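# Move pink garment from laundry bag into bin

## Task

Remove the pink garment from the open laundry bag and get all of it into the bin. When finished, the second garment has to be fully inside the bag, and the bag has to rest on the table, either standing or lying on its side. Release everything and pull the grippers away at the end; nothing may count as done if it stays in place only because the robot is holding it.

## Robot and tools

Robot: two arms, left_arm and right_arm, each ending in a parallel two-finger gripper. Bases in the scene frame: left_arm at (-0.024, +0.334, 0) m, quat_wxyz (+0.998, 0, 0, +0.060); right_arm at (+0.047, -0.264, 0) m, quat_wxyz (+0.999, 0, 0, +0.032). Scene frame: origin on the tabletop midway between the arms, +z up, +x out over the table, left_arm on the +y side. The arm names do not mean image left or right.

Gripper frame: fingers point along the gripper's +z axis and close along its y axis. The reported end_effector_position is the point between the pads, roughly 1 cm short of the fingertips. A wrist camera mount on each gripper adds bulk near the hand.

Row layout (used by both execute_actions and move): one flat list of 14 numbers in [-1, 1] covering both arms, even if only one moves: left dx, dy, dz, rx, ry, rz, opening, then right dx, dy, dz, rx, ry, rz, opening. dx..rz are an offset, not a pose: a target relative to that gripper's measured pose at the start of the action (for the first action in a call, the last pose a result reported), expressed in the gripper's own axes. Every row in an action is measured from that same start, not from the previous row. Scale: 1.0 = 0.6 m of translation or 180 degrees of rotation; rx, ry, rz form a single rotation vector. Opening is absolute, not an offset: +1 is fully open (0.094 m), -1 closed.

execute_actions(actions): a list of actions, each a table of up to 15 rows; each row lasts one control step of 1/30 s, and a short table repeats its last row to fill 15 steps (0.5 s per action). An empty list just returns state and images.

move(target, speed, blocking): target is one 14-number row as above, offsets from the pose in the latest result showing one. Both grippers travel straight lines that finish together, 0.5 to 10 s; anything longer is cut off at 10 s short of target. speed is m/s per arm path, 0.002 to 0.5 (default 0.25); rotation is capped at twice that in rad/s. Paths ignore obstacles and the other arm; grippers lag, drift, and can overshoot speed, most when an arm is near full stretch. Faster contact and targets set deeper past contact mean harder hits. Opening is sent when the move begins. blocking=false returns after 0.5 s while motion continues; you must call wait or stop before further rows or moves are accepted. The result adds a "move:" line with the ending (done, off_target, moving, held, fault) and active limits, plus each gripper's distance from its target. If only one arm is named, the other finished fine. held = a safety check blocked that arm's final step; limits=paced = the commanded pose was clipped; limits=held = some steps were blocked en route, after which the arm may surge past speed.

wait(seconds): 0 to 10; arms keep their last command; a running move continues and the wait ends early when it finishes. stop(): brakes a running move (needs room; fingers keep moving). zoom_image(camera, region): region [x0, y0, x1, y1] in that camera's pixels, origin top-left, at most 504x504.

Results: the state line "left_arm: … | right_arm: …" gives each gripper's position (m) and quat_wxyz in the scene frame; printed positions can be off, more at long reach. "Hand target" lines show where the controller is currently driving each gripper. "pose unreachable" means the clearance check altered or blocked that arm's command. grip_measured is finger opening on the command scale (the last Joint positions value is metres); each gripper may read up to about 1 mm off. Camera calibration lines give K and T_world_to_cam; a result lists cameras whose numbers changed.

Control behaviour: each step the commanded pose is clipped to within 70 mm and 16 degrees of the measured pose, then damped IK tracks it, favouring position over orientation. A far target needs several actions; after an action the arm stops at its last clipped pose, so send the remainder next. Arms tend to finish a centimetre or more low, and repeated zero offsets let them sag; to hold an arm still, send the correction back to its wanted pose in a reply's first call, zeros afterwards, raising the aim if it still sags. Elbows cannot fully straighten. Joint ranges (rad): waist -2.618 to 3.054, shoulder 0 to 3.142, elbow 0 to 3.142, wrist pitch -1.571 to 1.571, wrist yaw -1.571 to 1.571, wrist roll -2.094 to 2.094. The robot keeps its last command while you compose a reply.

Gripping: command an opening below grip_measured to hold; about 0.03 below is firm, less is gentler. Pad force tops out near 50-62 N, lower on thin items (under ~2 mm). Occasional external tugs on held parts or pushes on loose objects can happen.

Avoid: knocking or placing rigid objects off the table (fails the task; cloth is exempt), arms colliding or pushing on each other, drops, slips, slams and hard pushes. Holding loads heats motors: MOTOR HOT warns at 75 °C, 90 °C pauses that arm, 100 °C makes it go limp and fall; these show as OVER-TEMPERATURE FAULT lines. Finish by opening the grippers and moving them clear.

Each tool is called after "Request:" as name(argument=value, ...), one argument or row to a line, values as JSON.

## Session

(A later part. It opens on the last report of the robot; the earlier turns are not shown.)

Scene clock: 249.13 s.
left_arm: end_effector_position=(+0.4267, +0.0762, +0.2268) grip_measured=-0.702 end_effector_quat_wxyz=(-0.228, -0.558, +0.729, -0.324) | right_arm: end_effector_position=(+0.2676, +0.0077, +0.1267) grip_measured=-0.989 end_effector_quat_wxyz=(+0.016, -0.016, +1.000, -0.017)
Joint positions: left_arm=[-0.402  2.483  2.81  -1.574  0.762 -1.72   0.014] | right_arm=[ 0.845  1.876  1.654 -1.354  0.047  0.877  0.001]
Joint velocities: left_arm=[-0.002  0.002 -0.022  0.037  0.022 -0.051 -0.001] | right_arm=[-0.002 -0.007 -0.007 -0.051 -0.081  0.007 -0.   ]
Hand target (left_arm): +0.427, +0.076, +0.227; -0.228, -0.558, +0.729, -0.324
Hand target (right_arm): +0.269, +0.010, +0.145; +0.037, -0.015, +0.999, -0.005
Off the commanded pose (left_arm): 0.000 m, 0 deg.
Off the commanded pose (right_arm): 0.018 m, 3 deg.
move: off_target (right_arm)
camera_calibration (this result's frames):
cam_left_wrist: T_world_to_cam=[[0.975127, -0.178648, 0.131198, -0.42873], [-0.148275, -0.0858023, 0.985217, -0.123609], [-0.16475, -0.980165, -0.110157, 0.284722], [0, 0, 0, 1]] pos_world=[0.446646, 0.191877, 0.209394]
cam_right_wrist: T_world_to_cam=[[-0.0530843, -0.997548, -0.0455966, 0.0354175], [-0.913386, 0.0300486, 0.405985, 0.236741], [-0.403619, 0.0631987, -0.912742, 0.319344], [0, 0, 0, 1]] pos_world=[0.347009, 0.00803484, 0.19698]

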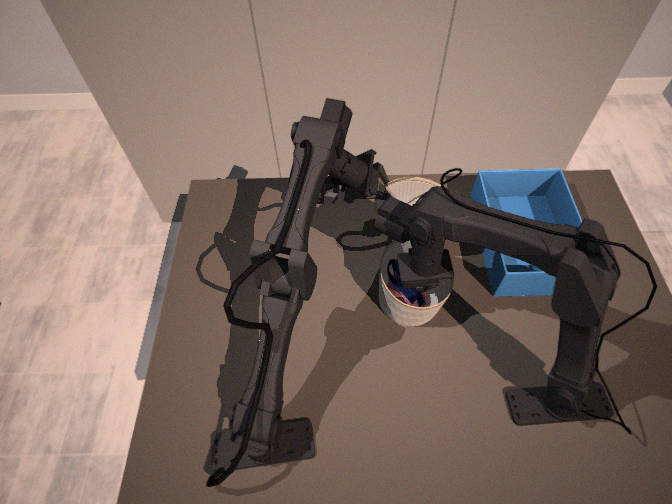

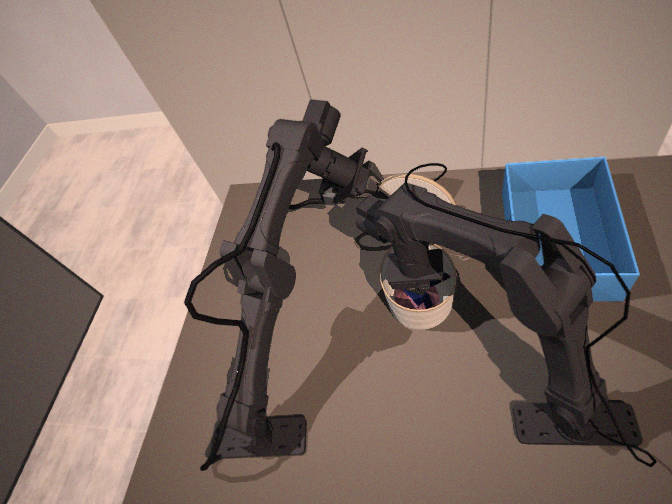

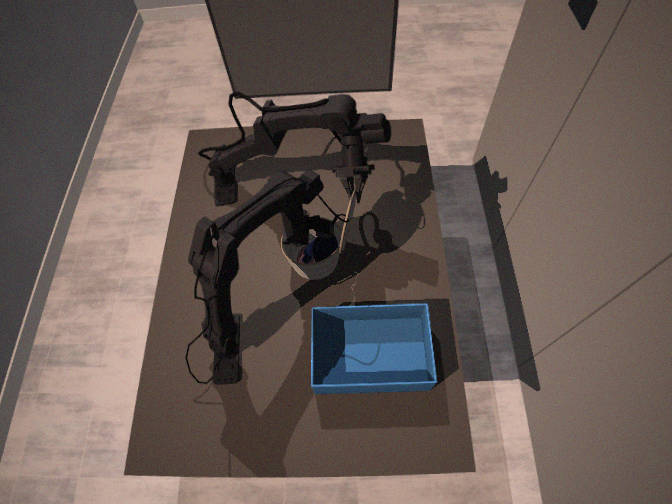

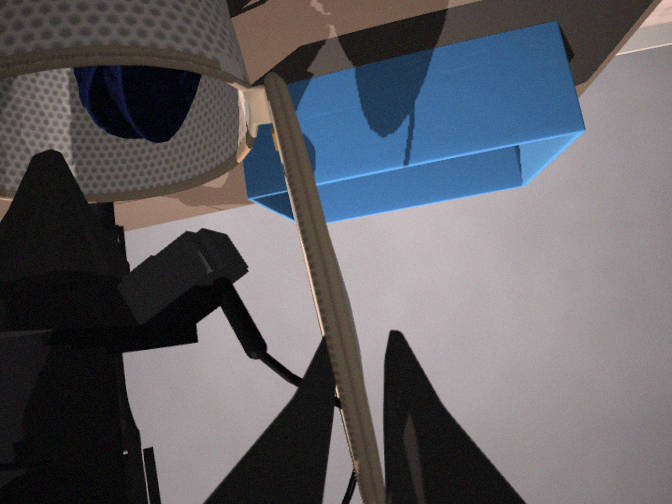

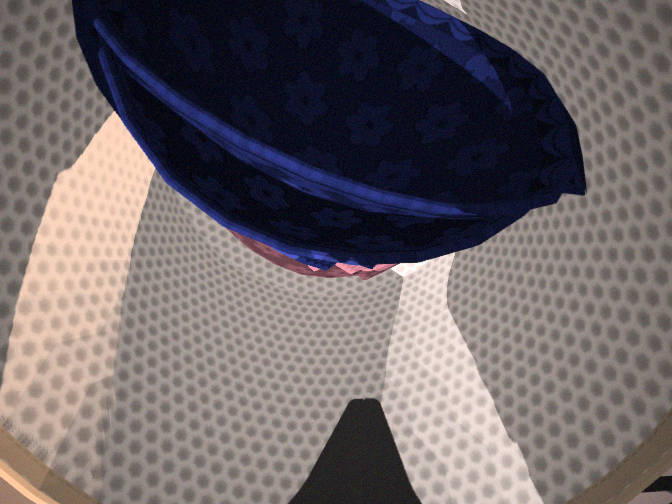

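Request:
move(
  target=[0,0,0,0,0,0,-0.7,-0.04,-0.01,-0.04,0,0,-0.4,0],
  speed=0.5,
)

Request:
move(
  target=[0,0,0,0,0,0,-0.7,0,-0.03,0.04,0.12,0,0,0],
  speed=0.2,
)

Scene clock: 259.83 s.
left_arm: end_effector_position=(+0.4267, +0.0762, +0.2268) grip_measured=-0.702 end_effector_quat_wxyz=(-0.228, -0.558, +0.729, -0.324) | right_arm: end_effector_position=(+0.2864, +0.0033, +0.1440) grip_measured=-0.001 end_effector_quat_wxyz=(-0.003, -0.599, +0.800, -0.025)
Joint positions: left_arm=[-0.402  2.483  2.81  -1.574  0.762 -1.72   0.014] | right_arm=[ 0.796  1.928  1.792 -1.452  0.047 -0.424  0.047]
Joint velocities: left_arm=[ 0.002 -0.007  0.007 -0.007 -0.037 -0.037 -0.001] | right_arm=[ 0.017 -0.007 -0.012 -0.007 -0.007 -0.037  0.001]
Hand target (left_arm): +0.427, +0.076, +0.227; -0.228, -0.558, +0.729, -0.324
Hand target (right_arm): +0.292, +0.003, +0.151; +0.004, -0.601, +0.799, -0.024
Off the commanded pose (left_arm): 0.000 m, 0 deg.
Off the commanded pose (right_arm): 0.009 m, 1 deg.
move: done
camera_calibration (this result's frames):
cam_left_wrist: T_world_to_cam=[[0.975127, -0.178648, 0.131198, -0.42873], [-0.148275, -0.0858023, 0.985217, -0.123609], [-0.16475, -0.980165, -0.110157, 0.284722], [0, 0, 0, 1]] pos_world=[0.446646, 0.191877, 0.209394]
cam_right_wrist: T_world_to_cam=[[0.929875, -0.365894, -0.0381243, -0.251858], [-0.307372, -0.829699, 0.465963, 0.0675813], [-0.202125, -0.421569, -0.883982, 0.282687], [0, 0, 0, 1]] pos_world=[0.312108, 0.083091, 0.208798]

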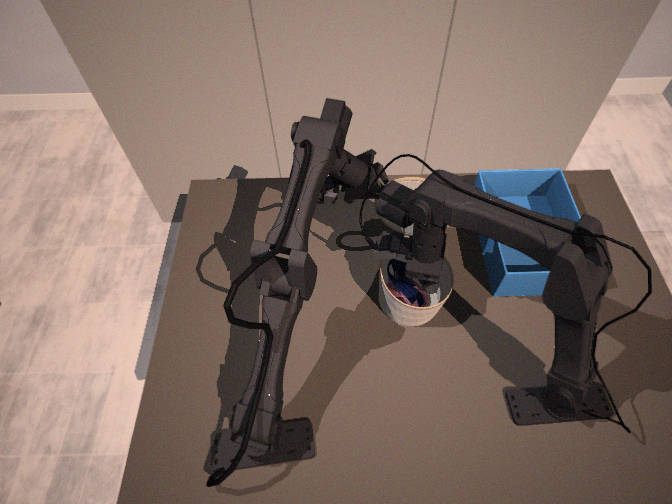

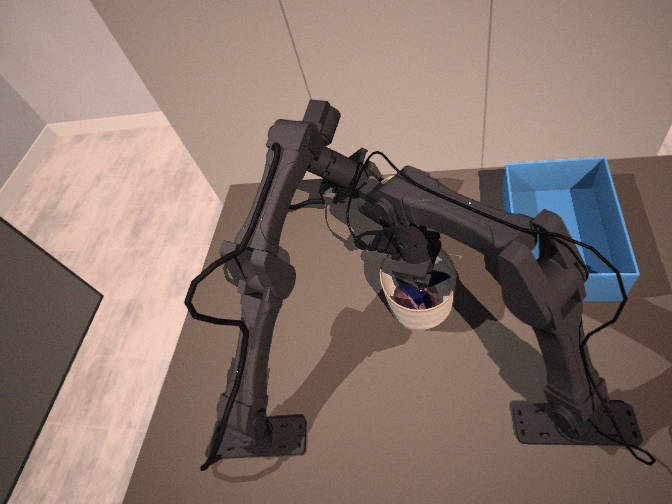

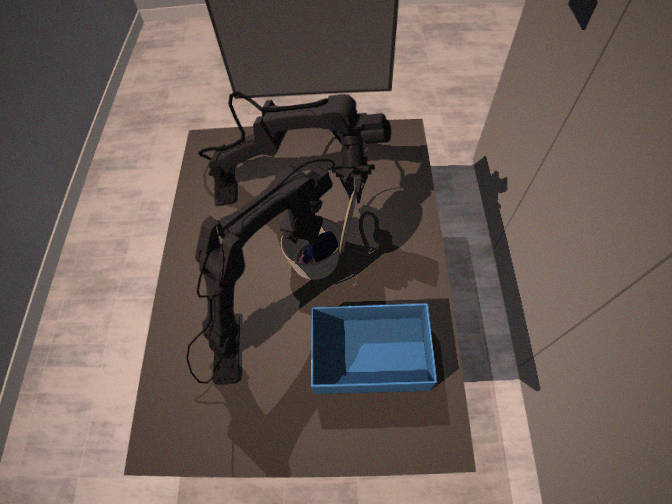

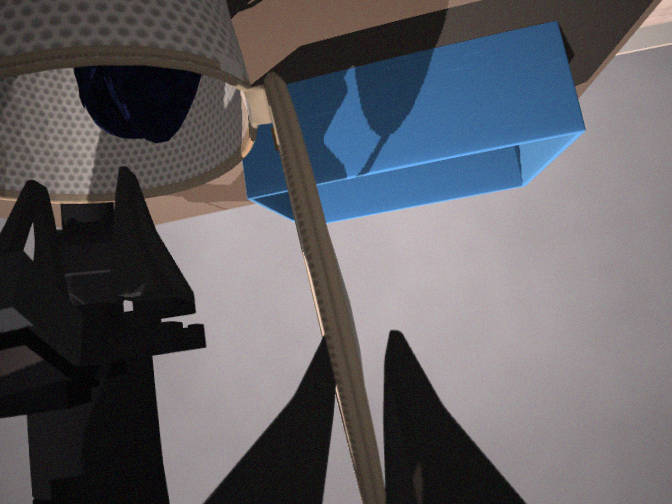

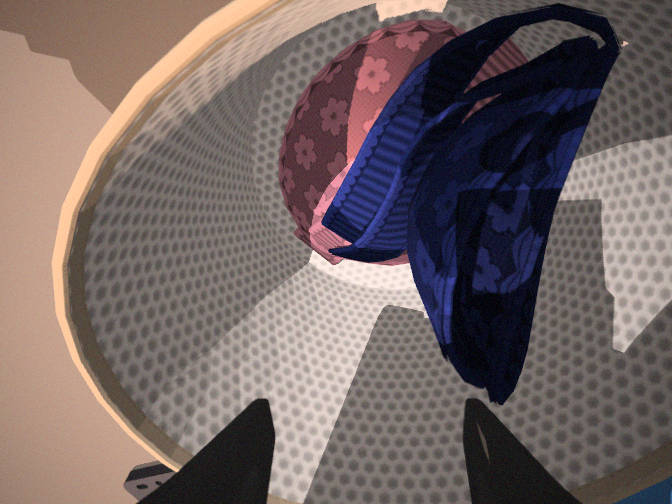

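Scene clock: 261.40 s.
left_arm: end_effector_position=(+0.4267, +0.0762, +0.2268) grip_measured=-0.702 end_effector_quat_wxyz=(-0.228, -0.558, +0.729, -0.324) | right_arm: end_effector_position=(+0.3002, -0.0052, +0.1106) grip_measured=-0.001 end_effector_quat_wxyz=(+0.081, -0.597, +0.780, -0.171)
Joint positions: left_arm=[-0.402  2.483  2.81  -1.574  0.762 -1.72   0.014] | right_arm=[ 0.911  1.856  1.514 -1.18   0.378 -0.339  0.047]
Joint velocities: left_arm=[-0.007  0.002 -0.002  0.037  0.007 -0.037  0.001] | right_arm=[-0.012 -0.017  0.007  0.007  0.037 -0.037  0.   ]
Hand target (left_arm): +0.427, +0.076, +0.227; -0.228, -0.558, +0.729, -0.324
Hand target (right_arm): +0.303, -0.002, +0.122; +0.109, -0.588, +0.783, -0.171
Off the commanded pose (left_arm): 0.000 m, 0 deg.
Off the commanded pose (right_arm): 0.011 m, 3 deg.
move: off_target (right_arm)
camera_calibration (this result's frames):
cam_left_wrist: T_world_to_cam=[[0.975127, -0.178648, 0.131198, -0.42873], [-0.148275, -0.0858023, 0.985217, -0.123609], [-0.16475, -0.980165, -0.110157, 0.284722], [0, 0, 0, 1]] pos_world=[0.446646, 0.191877, 0.209394]
cam_right_wrist: T_world_to_cam=[[0.898035, -0.324887, 0.296617, -0.296376], [-0.432368, -0.776244, 0.458806, 0.118937], [0.081187, -0.540271, -0.837565, 0.161605], [0, 0, 0, 1]] pos_world=[0.30446, 0.0833457, 0.168697]

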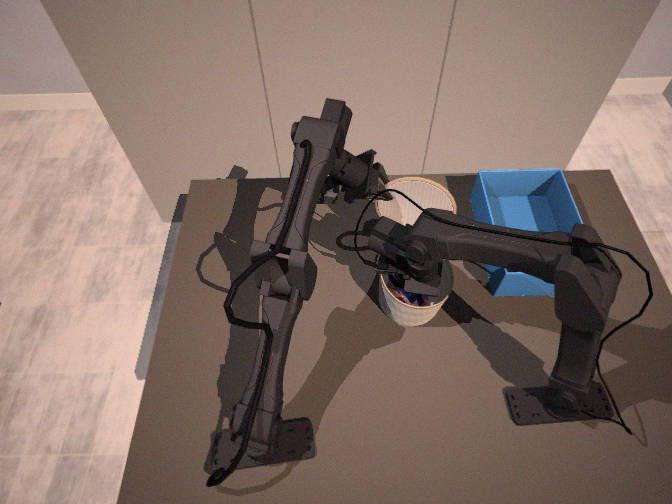

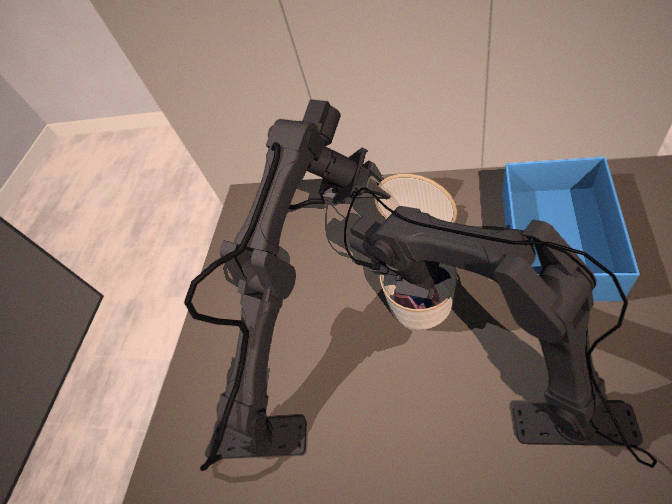

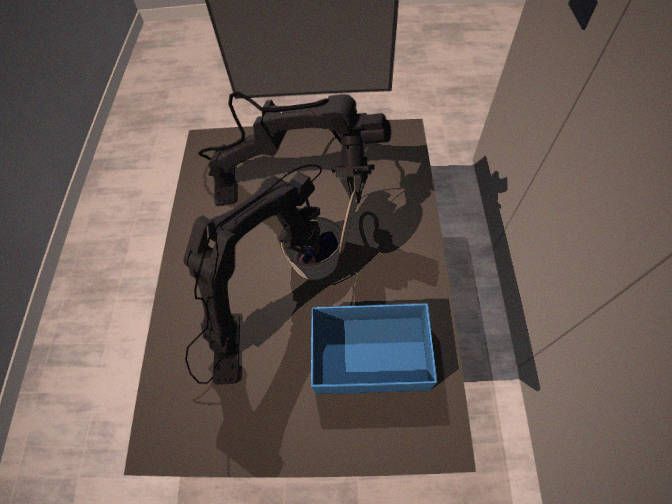

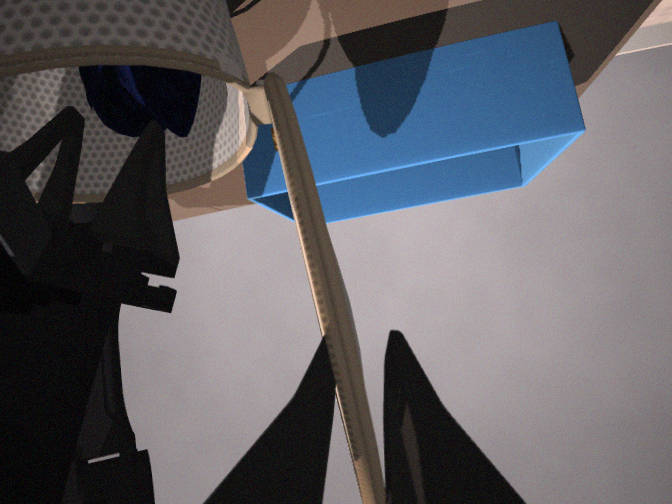

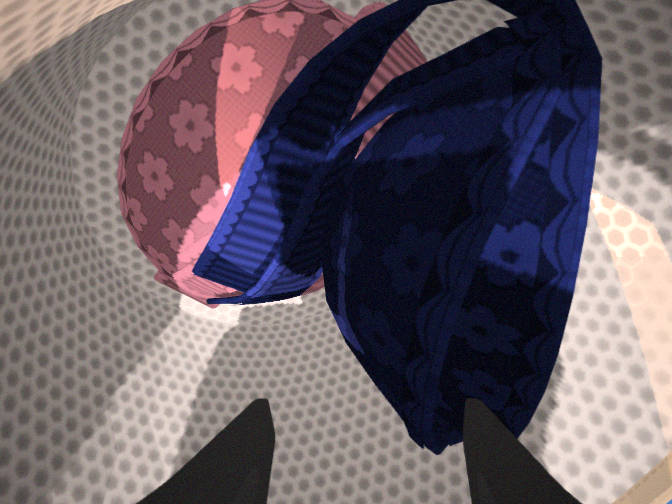

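Request:
move(
  target=[0,0,0,0,0,0,-0.7,-0.038,0.03,-0.09,-0.088,0.127,0.738,-0.3],
  speed=0.5,
)

Request:
move(
  target=[0,0,0,0,0,0,-0.7,0,0.01,0.13,0,0,0,-0.3],
  speed=0.1,
)

Scene clock: 280.63 s.
left_arm: end_effector_position=(+0.4267, +0.0762, +0.2268) grip_measured=-0.702 end_effector_quat_wxyz=(-0.228, -0.558, +0.729, -0.324) | right_arm: end_effector_position=(+0.2725, +0.0304, +0.1416) grip_measured=-0.299 end_effector_quat_wxyz=(-0.000, +0.491, +0.871, -0.019)
Joint positions: left_arm=[-0.402  2.483  2.81  -1.574  0.762 -1.72   0.014] | right_arm=[ 0.852  2.001  1.886 -1.493  0.005  1.944  0.033]
Joint velocities: left_arm=[-0.007 -0.002  0.007  0.022 -0.007 -0.007 -0.001] | right_arm=[-0.002  0.002 -0.002 -0.095  0.007  0.022 -0.002]
Hand target (left_arm): +0.427, +0.076, +0.227; -0.228, -0.558, +0.729, -0.324
Hand target (right_arm): +0.274, +0.029, +0.151; +0.001, +0.500, +0.866, -0.001
Off the commanded pose (left_arm): 0.000 m, 0 deg.
Off the commanded pose (right_arm): 0.011 m, 3 deg.
move: off_target (right_arm)
camera_calibration (this result's frames):
cam_left_wrist: T_world_to_cam=[[0.975127, -0.178648, 0.131198, -0.42873], [-0.148275, -0.0858023, 0.985217, -0.123609], [-0.16475, -0.980165, -0.110157, 0.284722], [0, 0, 0, 1]] pos_world=[0.446646, 0.191877, 0.209394]
cam_right_wrist: T_world_to_cam=[[-0.896292, -0.441143, -0.0453186, 0.271842], [-0.417955, 0.806152, 0.418848, 0.0740363], [-0.148238, 0.394351, -0.906925, 0.252964], [0, 0, 0, 1]] pos_world=[0.312093, -0.0395197, 0.210728]

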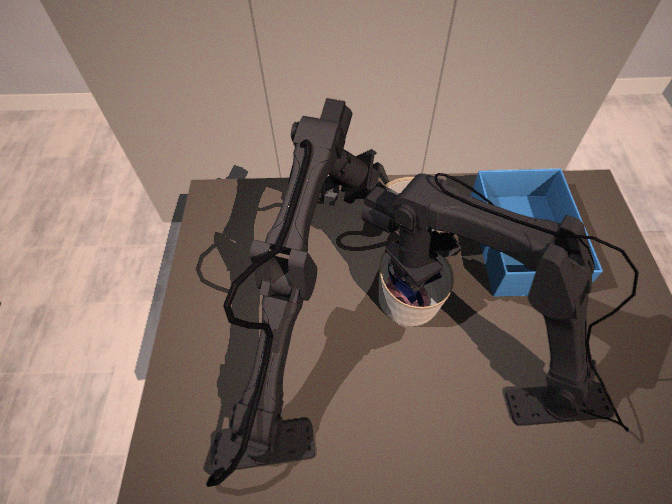

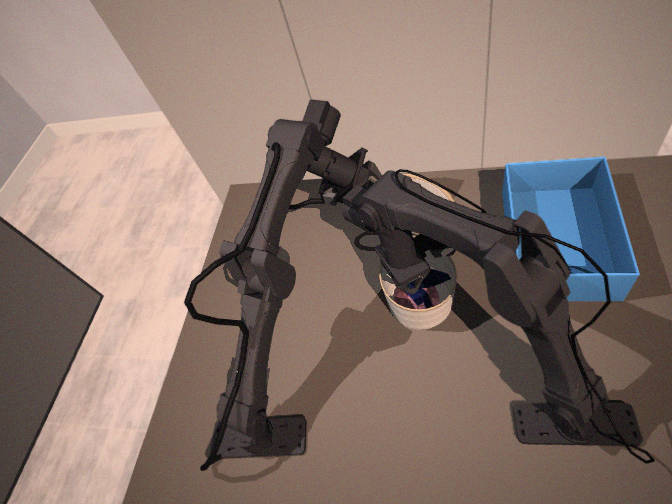

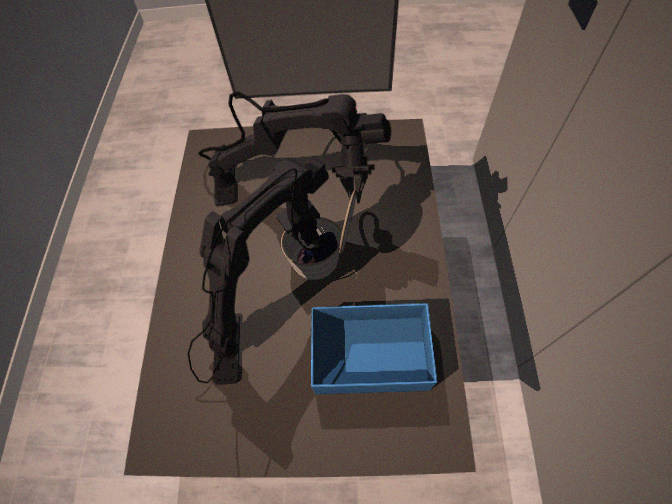

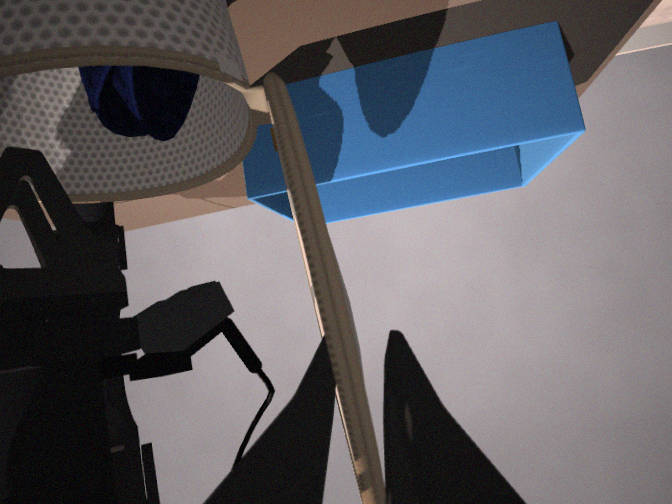

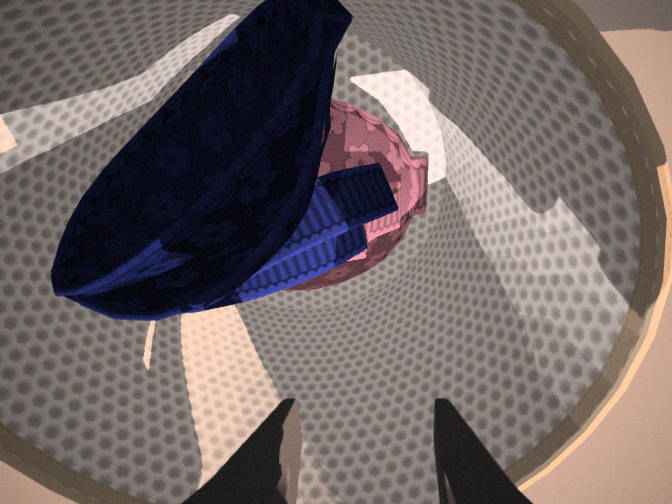

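Scene clock: 281.83 s.
left_arm: end_effector_position=(+0.4267, +0.0762, +0.2268) grip_measured=-0.702 end_effector_quat_wxyz=(-0.228, -0.558, +0.729, -0.324) | right_arm: end_effector_position=(+0.2704, +0.0261, +0.0678) grip_measured=-0.299 end_effector_quat_wxyz=(+0.001, +0.491, +0.871, -0.031)
Joint positions: left_arm=[-0.402  2.483  2.81  -1.574  0.762 -1.72   0.014] | right_arm=[ 0.852  2.012  1.606 -1.225  0.01   1.944  0.033]
Joint velocities: left_arm=[-0.007  0.012 -0.007 -0.051 -0.037  0.022  0.   ] | right_arm=[ 0.007 -0.007 -0.002 -0.051 -0.037  0.022  0.001]
Hand target (left_arm): +0.427, +0.076, +0.227; -0.228, -0.558, +0.729, -0.324
Hand target (right_arm): +0.274, +0.031, +0.064; -0.000, +0.491, +0.871, -0.019
Off the commanded pose (left_arm): 0.000 m, 0 deg.
Off the commanded pose (right_arm): 0.009 m, 1 deg.
move: done
camera_calibration (this result's frames):
cam_left_wrist: T_world_to_cam=[[0.975127, -0.178648, 0.131198, -0.42873], [-0.148275, -0.0858023, 0.985217, -0.123609], [-0.16475, -0.980165, -0.110157, 0.284722], [0, 0, 0, 1]] pos_world=[0.446646, 0.191877, 0.209394]
cam_right_wrist: T_world_to_cam=[[-0.896528, -0.442152, -0.0271749, 0.263548], [-0.414171, 0.814869, 0.405525, 0.107209], [-0.15716, 0.37482, -0.91368, 0.190795], [0, 0, 0, 1]] pos_world=[0.310666, -0.042347, 0.138012]

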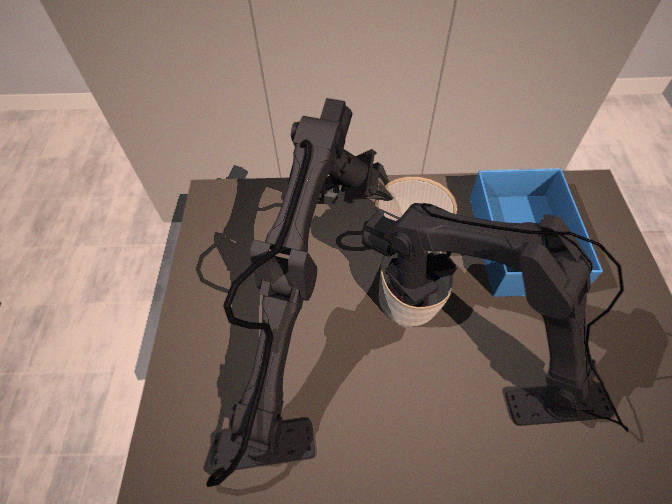

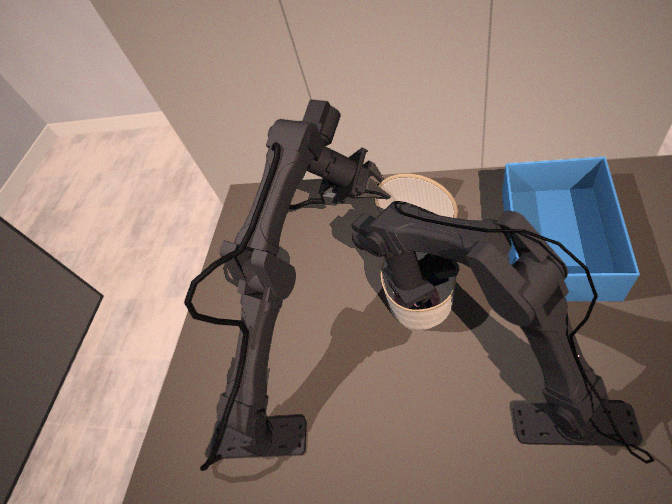

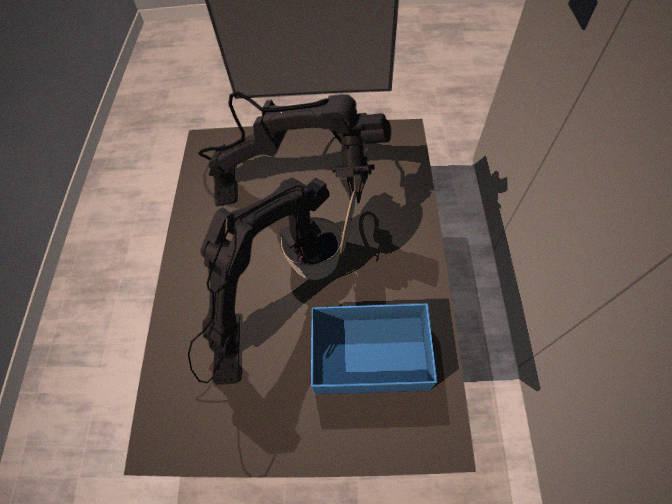

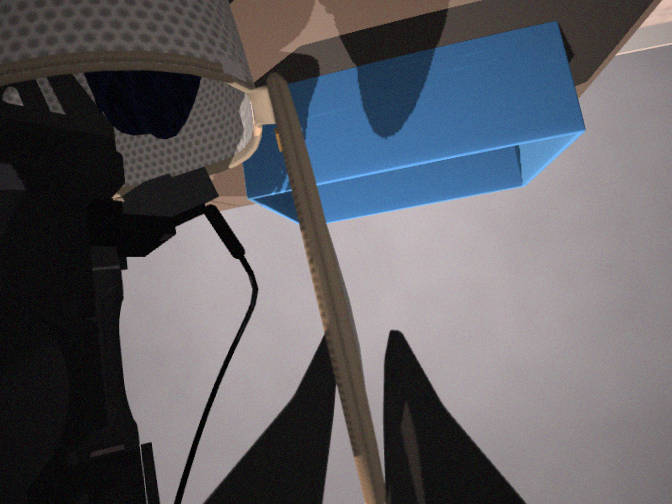

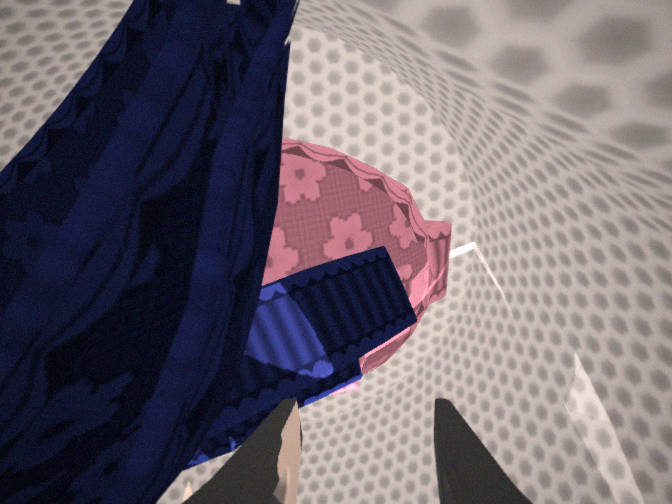

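Request:
move(
  target=[0,0,0,0,0,0,-0.7,0,0.005,0.095,0,0,0,-0.3],
  speed=0.06,
)

Scene clock: 289.13 s.
left_arm: end_effector_position=(+0.4267, +0.0762, +0.2268) grip_measured=-0.702 end_effector_quat_wxyz=(-0.228, -0.558, +0.729, -0.324) | right_arm: end_effector_position=(+0.2680, +0.0269, +0.0268) grip_measured=-0.299 end_effector_quat_wxyz=(-0.005, +0.491, +0.871, -0.023)
Joint positions: left_arm=[-0.402  2.483  2.81  -1.574  0.762 -1.72   0.014] | right_arm=[ 0.852  2.034  1.472 -1.056 -0.003  1.944  0.033]
Joint velocities: left_arm=[-0.002  0.017  0.002  0.022 -0.037 -0.066 -0.   ] | right_arm=[-0.007 -0.012 -0.002  0.051  0.037 -0.037  0.   ]
Hand target (left_arm): +0.427, +0.076, +0.227; -0.228, -0.558, +0.729, -0.324
Hand target (right_arm): +0.270, +0.024, +0.011; +0.001, +0.491, +0.871, -0.031
Off the commanded pose (left_arm): 0.000 m, 0 deg.
Off the commanded pose (right_arm): 0.017 m, 1 deg.
move: off_target (right_arm)
camera_calibration (this result's frames):
cam_left_wrist: T_world_to_cam=[[0.975127, -0.178648, 0.131198, -0.42873], [-0.148275, -0.0858023, 0.985217, -0.123609], [-0.16475, -0.980165, -0.110157, 0.284722], [0, 0, 0, 1]] pos_world=[0.446646, 0.191877, 0.209394]
cam_right_wrist: T_world_to_cam=[[-0.896936, -0.440922, -0.0330611, 0.26084], [-0.412432, 0.807336, 0.422029, 0.121415], [-0.15939, 0.392168, -0.905979, 0.152621], [0, 0, 0, 1]] pos_world=[0.308358, -0.0428655, 0.0956543]

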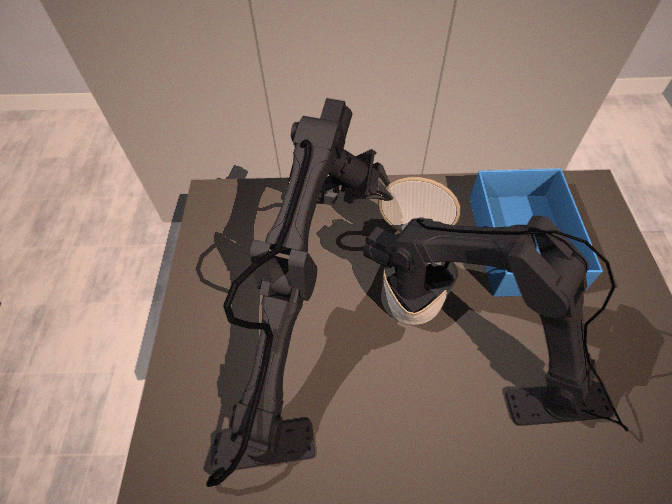

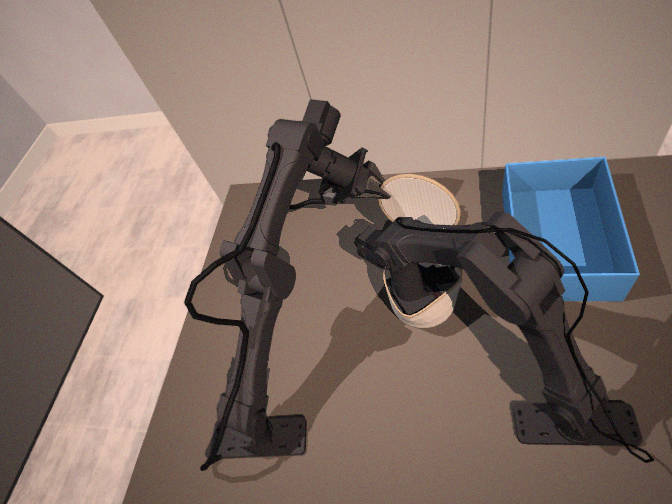

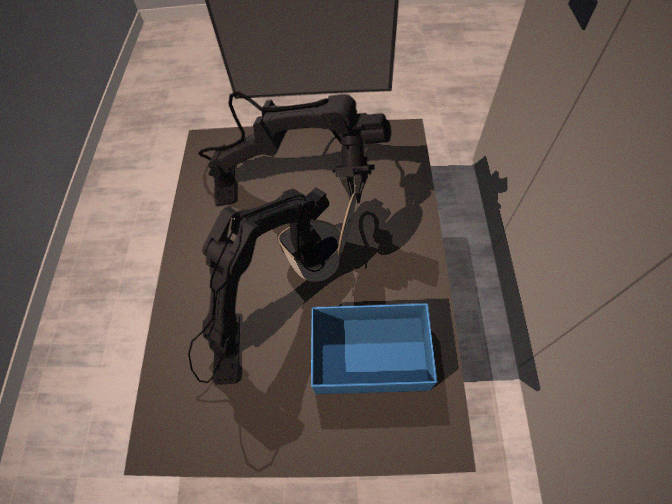

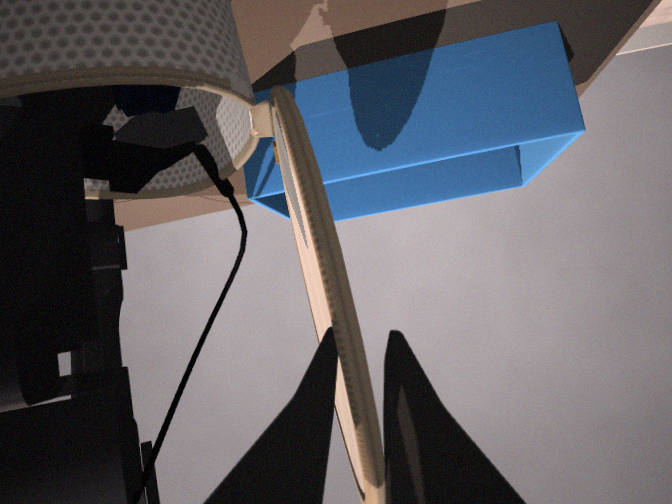

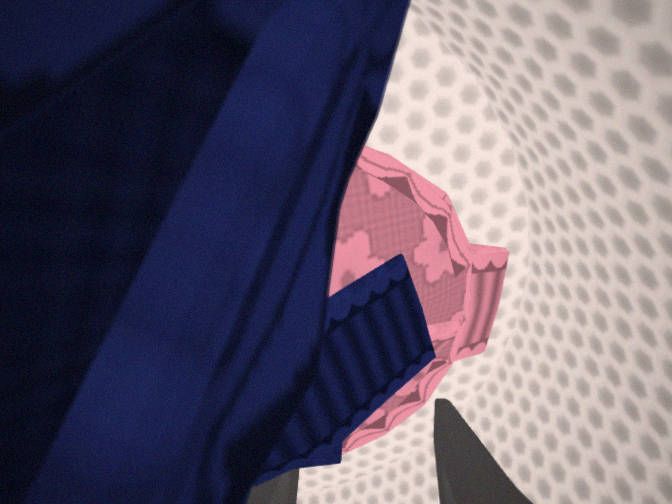

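Request:
move(
  target=[0,0,0,0,0,0,-0.7,-0.045,-0.015,0.03,0,-0.04,0,-0.3],
  speed=0.05,
)

Request:
execute_actions(
  actions=[
    [[0,0,0,0,0,0,-0.7,-0.015,0,0.025,0,0,0,-0.7]],
    [[0,0,0,0,0,0,-0.7,-0.015,0,0.025,0,0,0,-1]],
  ],
)

Scene clock: 297.57 s.
left_arm: end_effector_position=(+0.4267, +0.0762, +0.2268) grip_measured=-0.702 end_effector_quat_wxyz=(-0.228, -0.558, +0.729, -0.324) | right_arm: end_effector_position=(+0.2693, +0.0239, +0.0250) grip_measured=-0.299 end_effector_quat_wxyz=(+0.010, +0.488, +0.872, -0.016)
Joint positions: left_arm=[-0.402  2.483  2.81  -1.574  0.762 -1.72   0.014] | right_arm=[ 0.858  2.015  1.437 -1.022  0.024  1.944  0.033]
Joint velocities: left_arm=[ 0.002  0.027 -0.002 -0.037 -0.022  0.022  0.001] | right_arm=[-0.012 -0.002 -0.007  0.022  0.007  0.007 -0.001]
Hand target (left_arm): +0.427, +0.076, +0.227; -0.228, -0.558, +0.729, -0.324
Hand target (right_arm): +0.273, -0.001, +0.011; +0.048, +0.487, +0.870, -0.054
Off the commanded pose (left_arm): 0.000 m, 0 deg.
Off the commanded pose (right_arm): 0.030 m, 6 deg.
move: off_target (right_arm)
camera_calibration (this result's frames):
cam_left_wrist: T_world_to_cam=[[0.975127, -0.178648, 0.131198, -0.42873], [-0.148275, -0.0858023, 0.985217, -0.123609], [-0.16475, -0.980165, -0.110157, 0.284722], [0, 0, 0, 1]] pos_world=[0.446646, 0.191877, 0.209394]
cam_right_wrist: T_world_to_cam=[[-0.892395, -0.447148, -0.0607477, 0.260255], [-0.431376, 0.805801, 0.405708, 0.130707], [-0.132461, 0.388257, -0.911982, 0.145355], [0, 0, 0, 1]] pos_world=[0.307888, -0.0453861, 0.095342]

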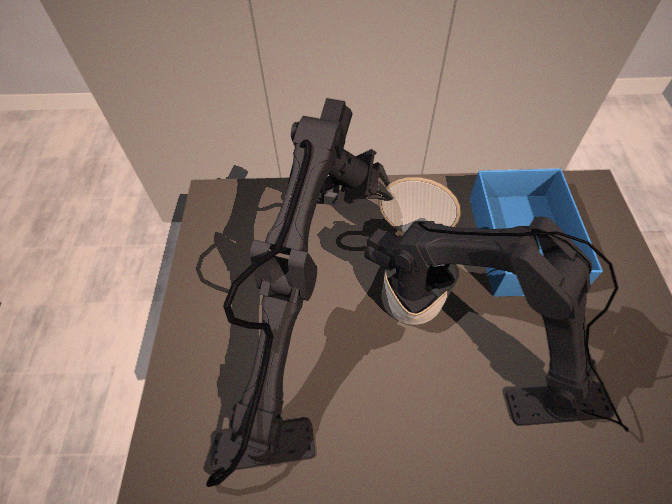

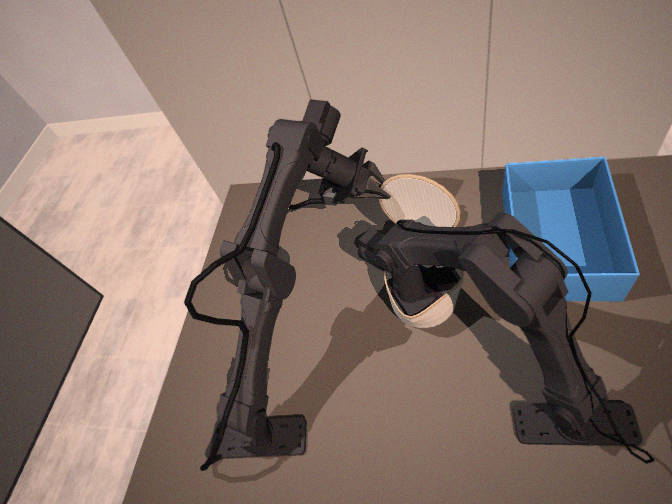

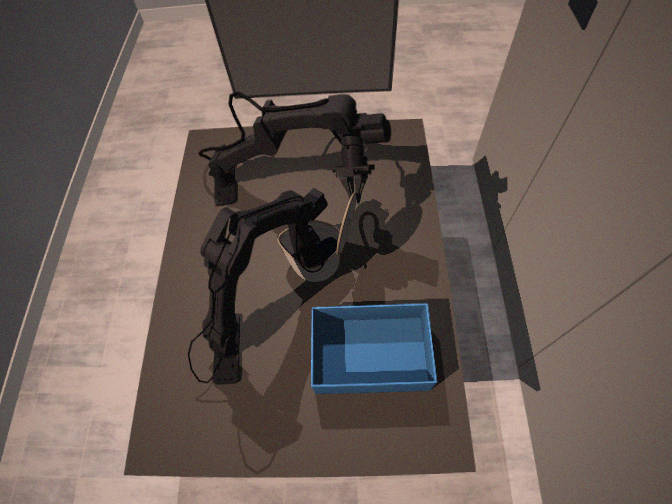

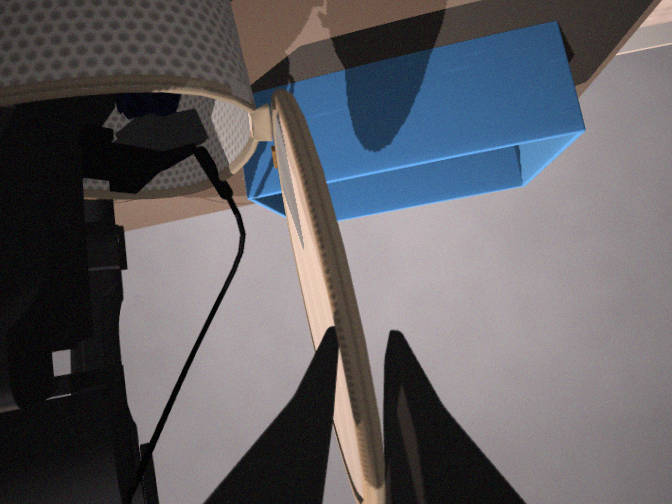

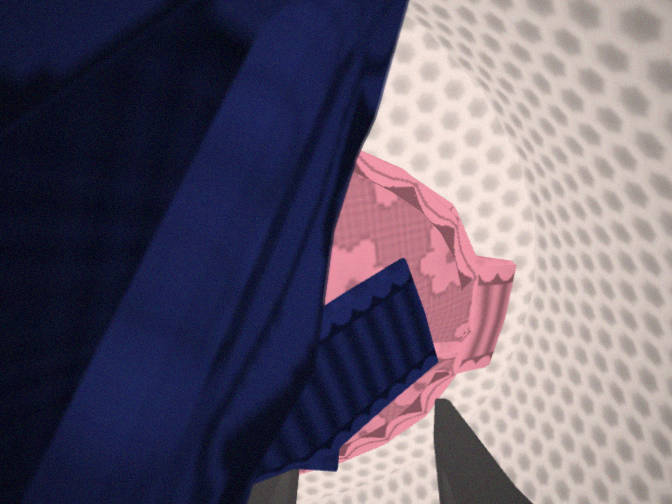

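Scene clock: 298.57 s.
left_arm: end_effector_position=(+0.4267, +0.0762, +0.2268) grip_measured=-0.702 end_effector_quat_wxyz=(-0.228, -0.558, +0.729, -0.324) | right_arm: end_effector_position=(+0.2782, +0.0307, +0.0243) grip_measured=-0.989 end_effector_quat_wxyz=(+0.005, +0.486, +0.874, +0.015)
Joint positions: left_arm=[-0.402  2.483  2.81  -1.574  0.762 -1.72   0.014] | right_arm=[ 0.841  2.001  1.413 -0.952  0.005  1.921  0.001]
Joint velocities: left_arm=[ 0.012 -0.012 -0.007 -0.022  0.022 -0.007 -0.   ] | right_arm=[-0.002 -0.002 -0.012 -0.051 -0.022  0.037  0.001]
Hand target (left_arm): +0.427, +0.076, +0.227; -0.228, -0.558, +0.729, -0.324
Hand target (right_arm): +0.278, +0.020, +0.010; +0.008, +0.487, +0.873, +0.000
Off the commanded pose (left_arm): 0.000 m, 0 deg.
Off the commanded pose (right_arm): 0.018 m, 2 deg.
camera_calibration (this result's frames):
cam_left_wrist: T_world_to_cam=[[0.975127, -0.178648, 0.131198, -0.42873], [-0.148275, -0.0858023, 0.985217, -0.123609], [-0.16475, -0.980165, -0.110157, 0.284722], [0, 0, 0, 1]] pos_world=[0.446646, 0.191877, 0.209394]
cam_right_wrist: T_world_to_cam=[[-0.888008, -0.447285, -0.106669, 0.271148], [-0.445149, 0.778063, 0.443238, 0.133161], [-0.115258, 0.441082, -0.890035, 0.136281], [0, 0, 0, 1]] pos_world=[0.315766, -0.0424381, 0.0911962]

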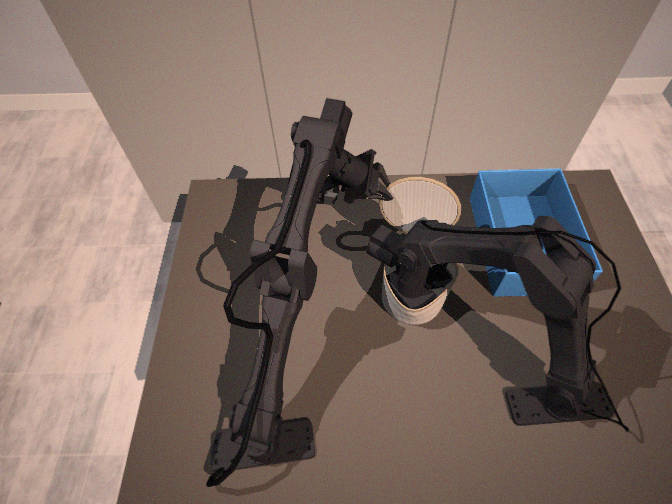

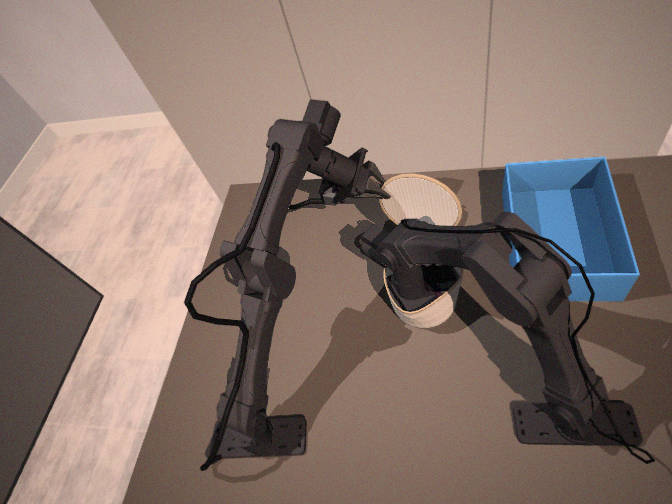

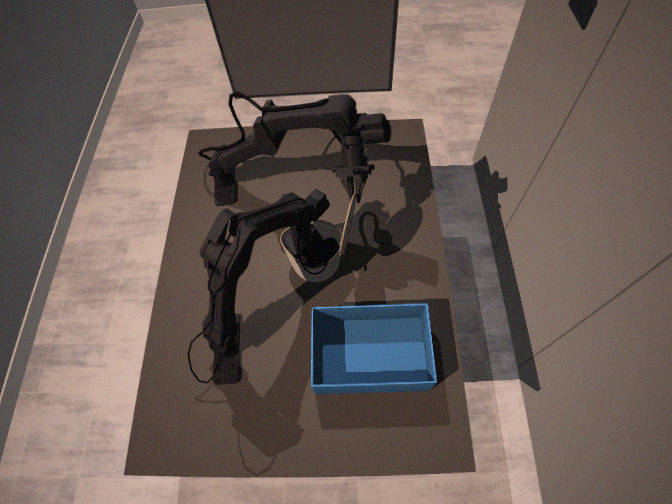

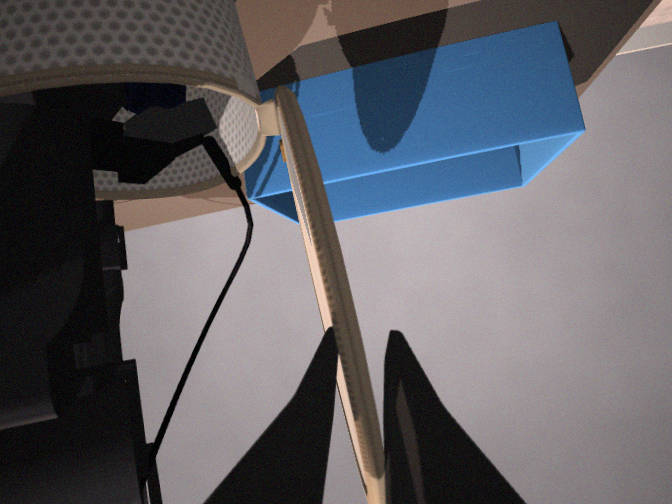

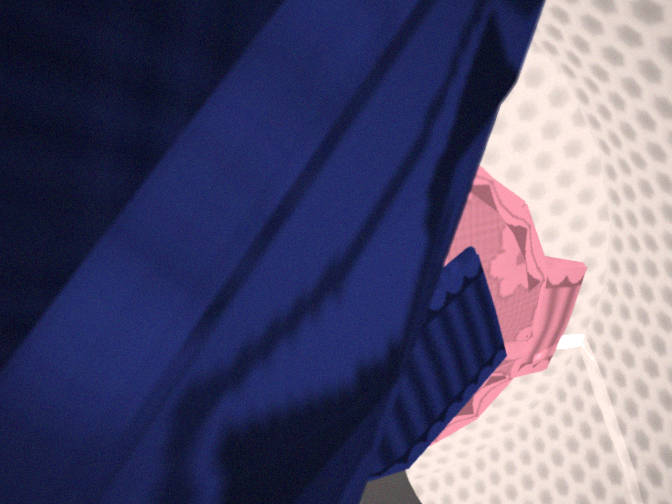

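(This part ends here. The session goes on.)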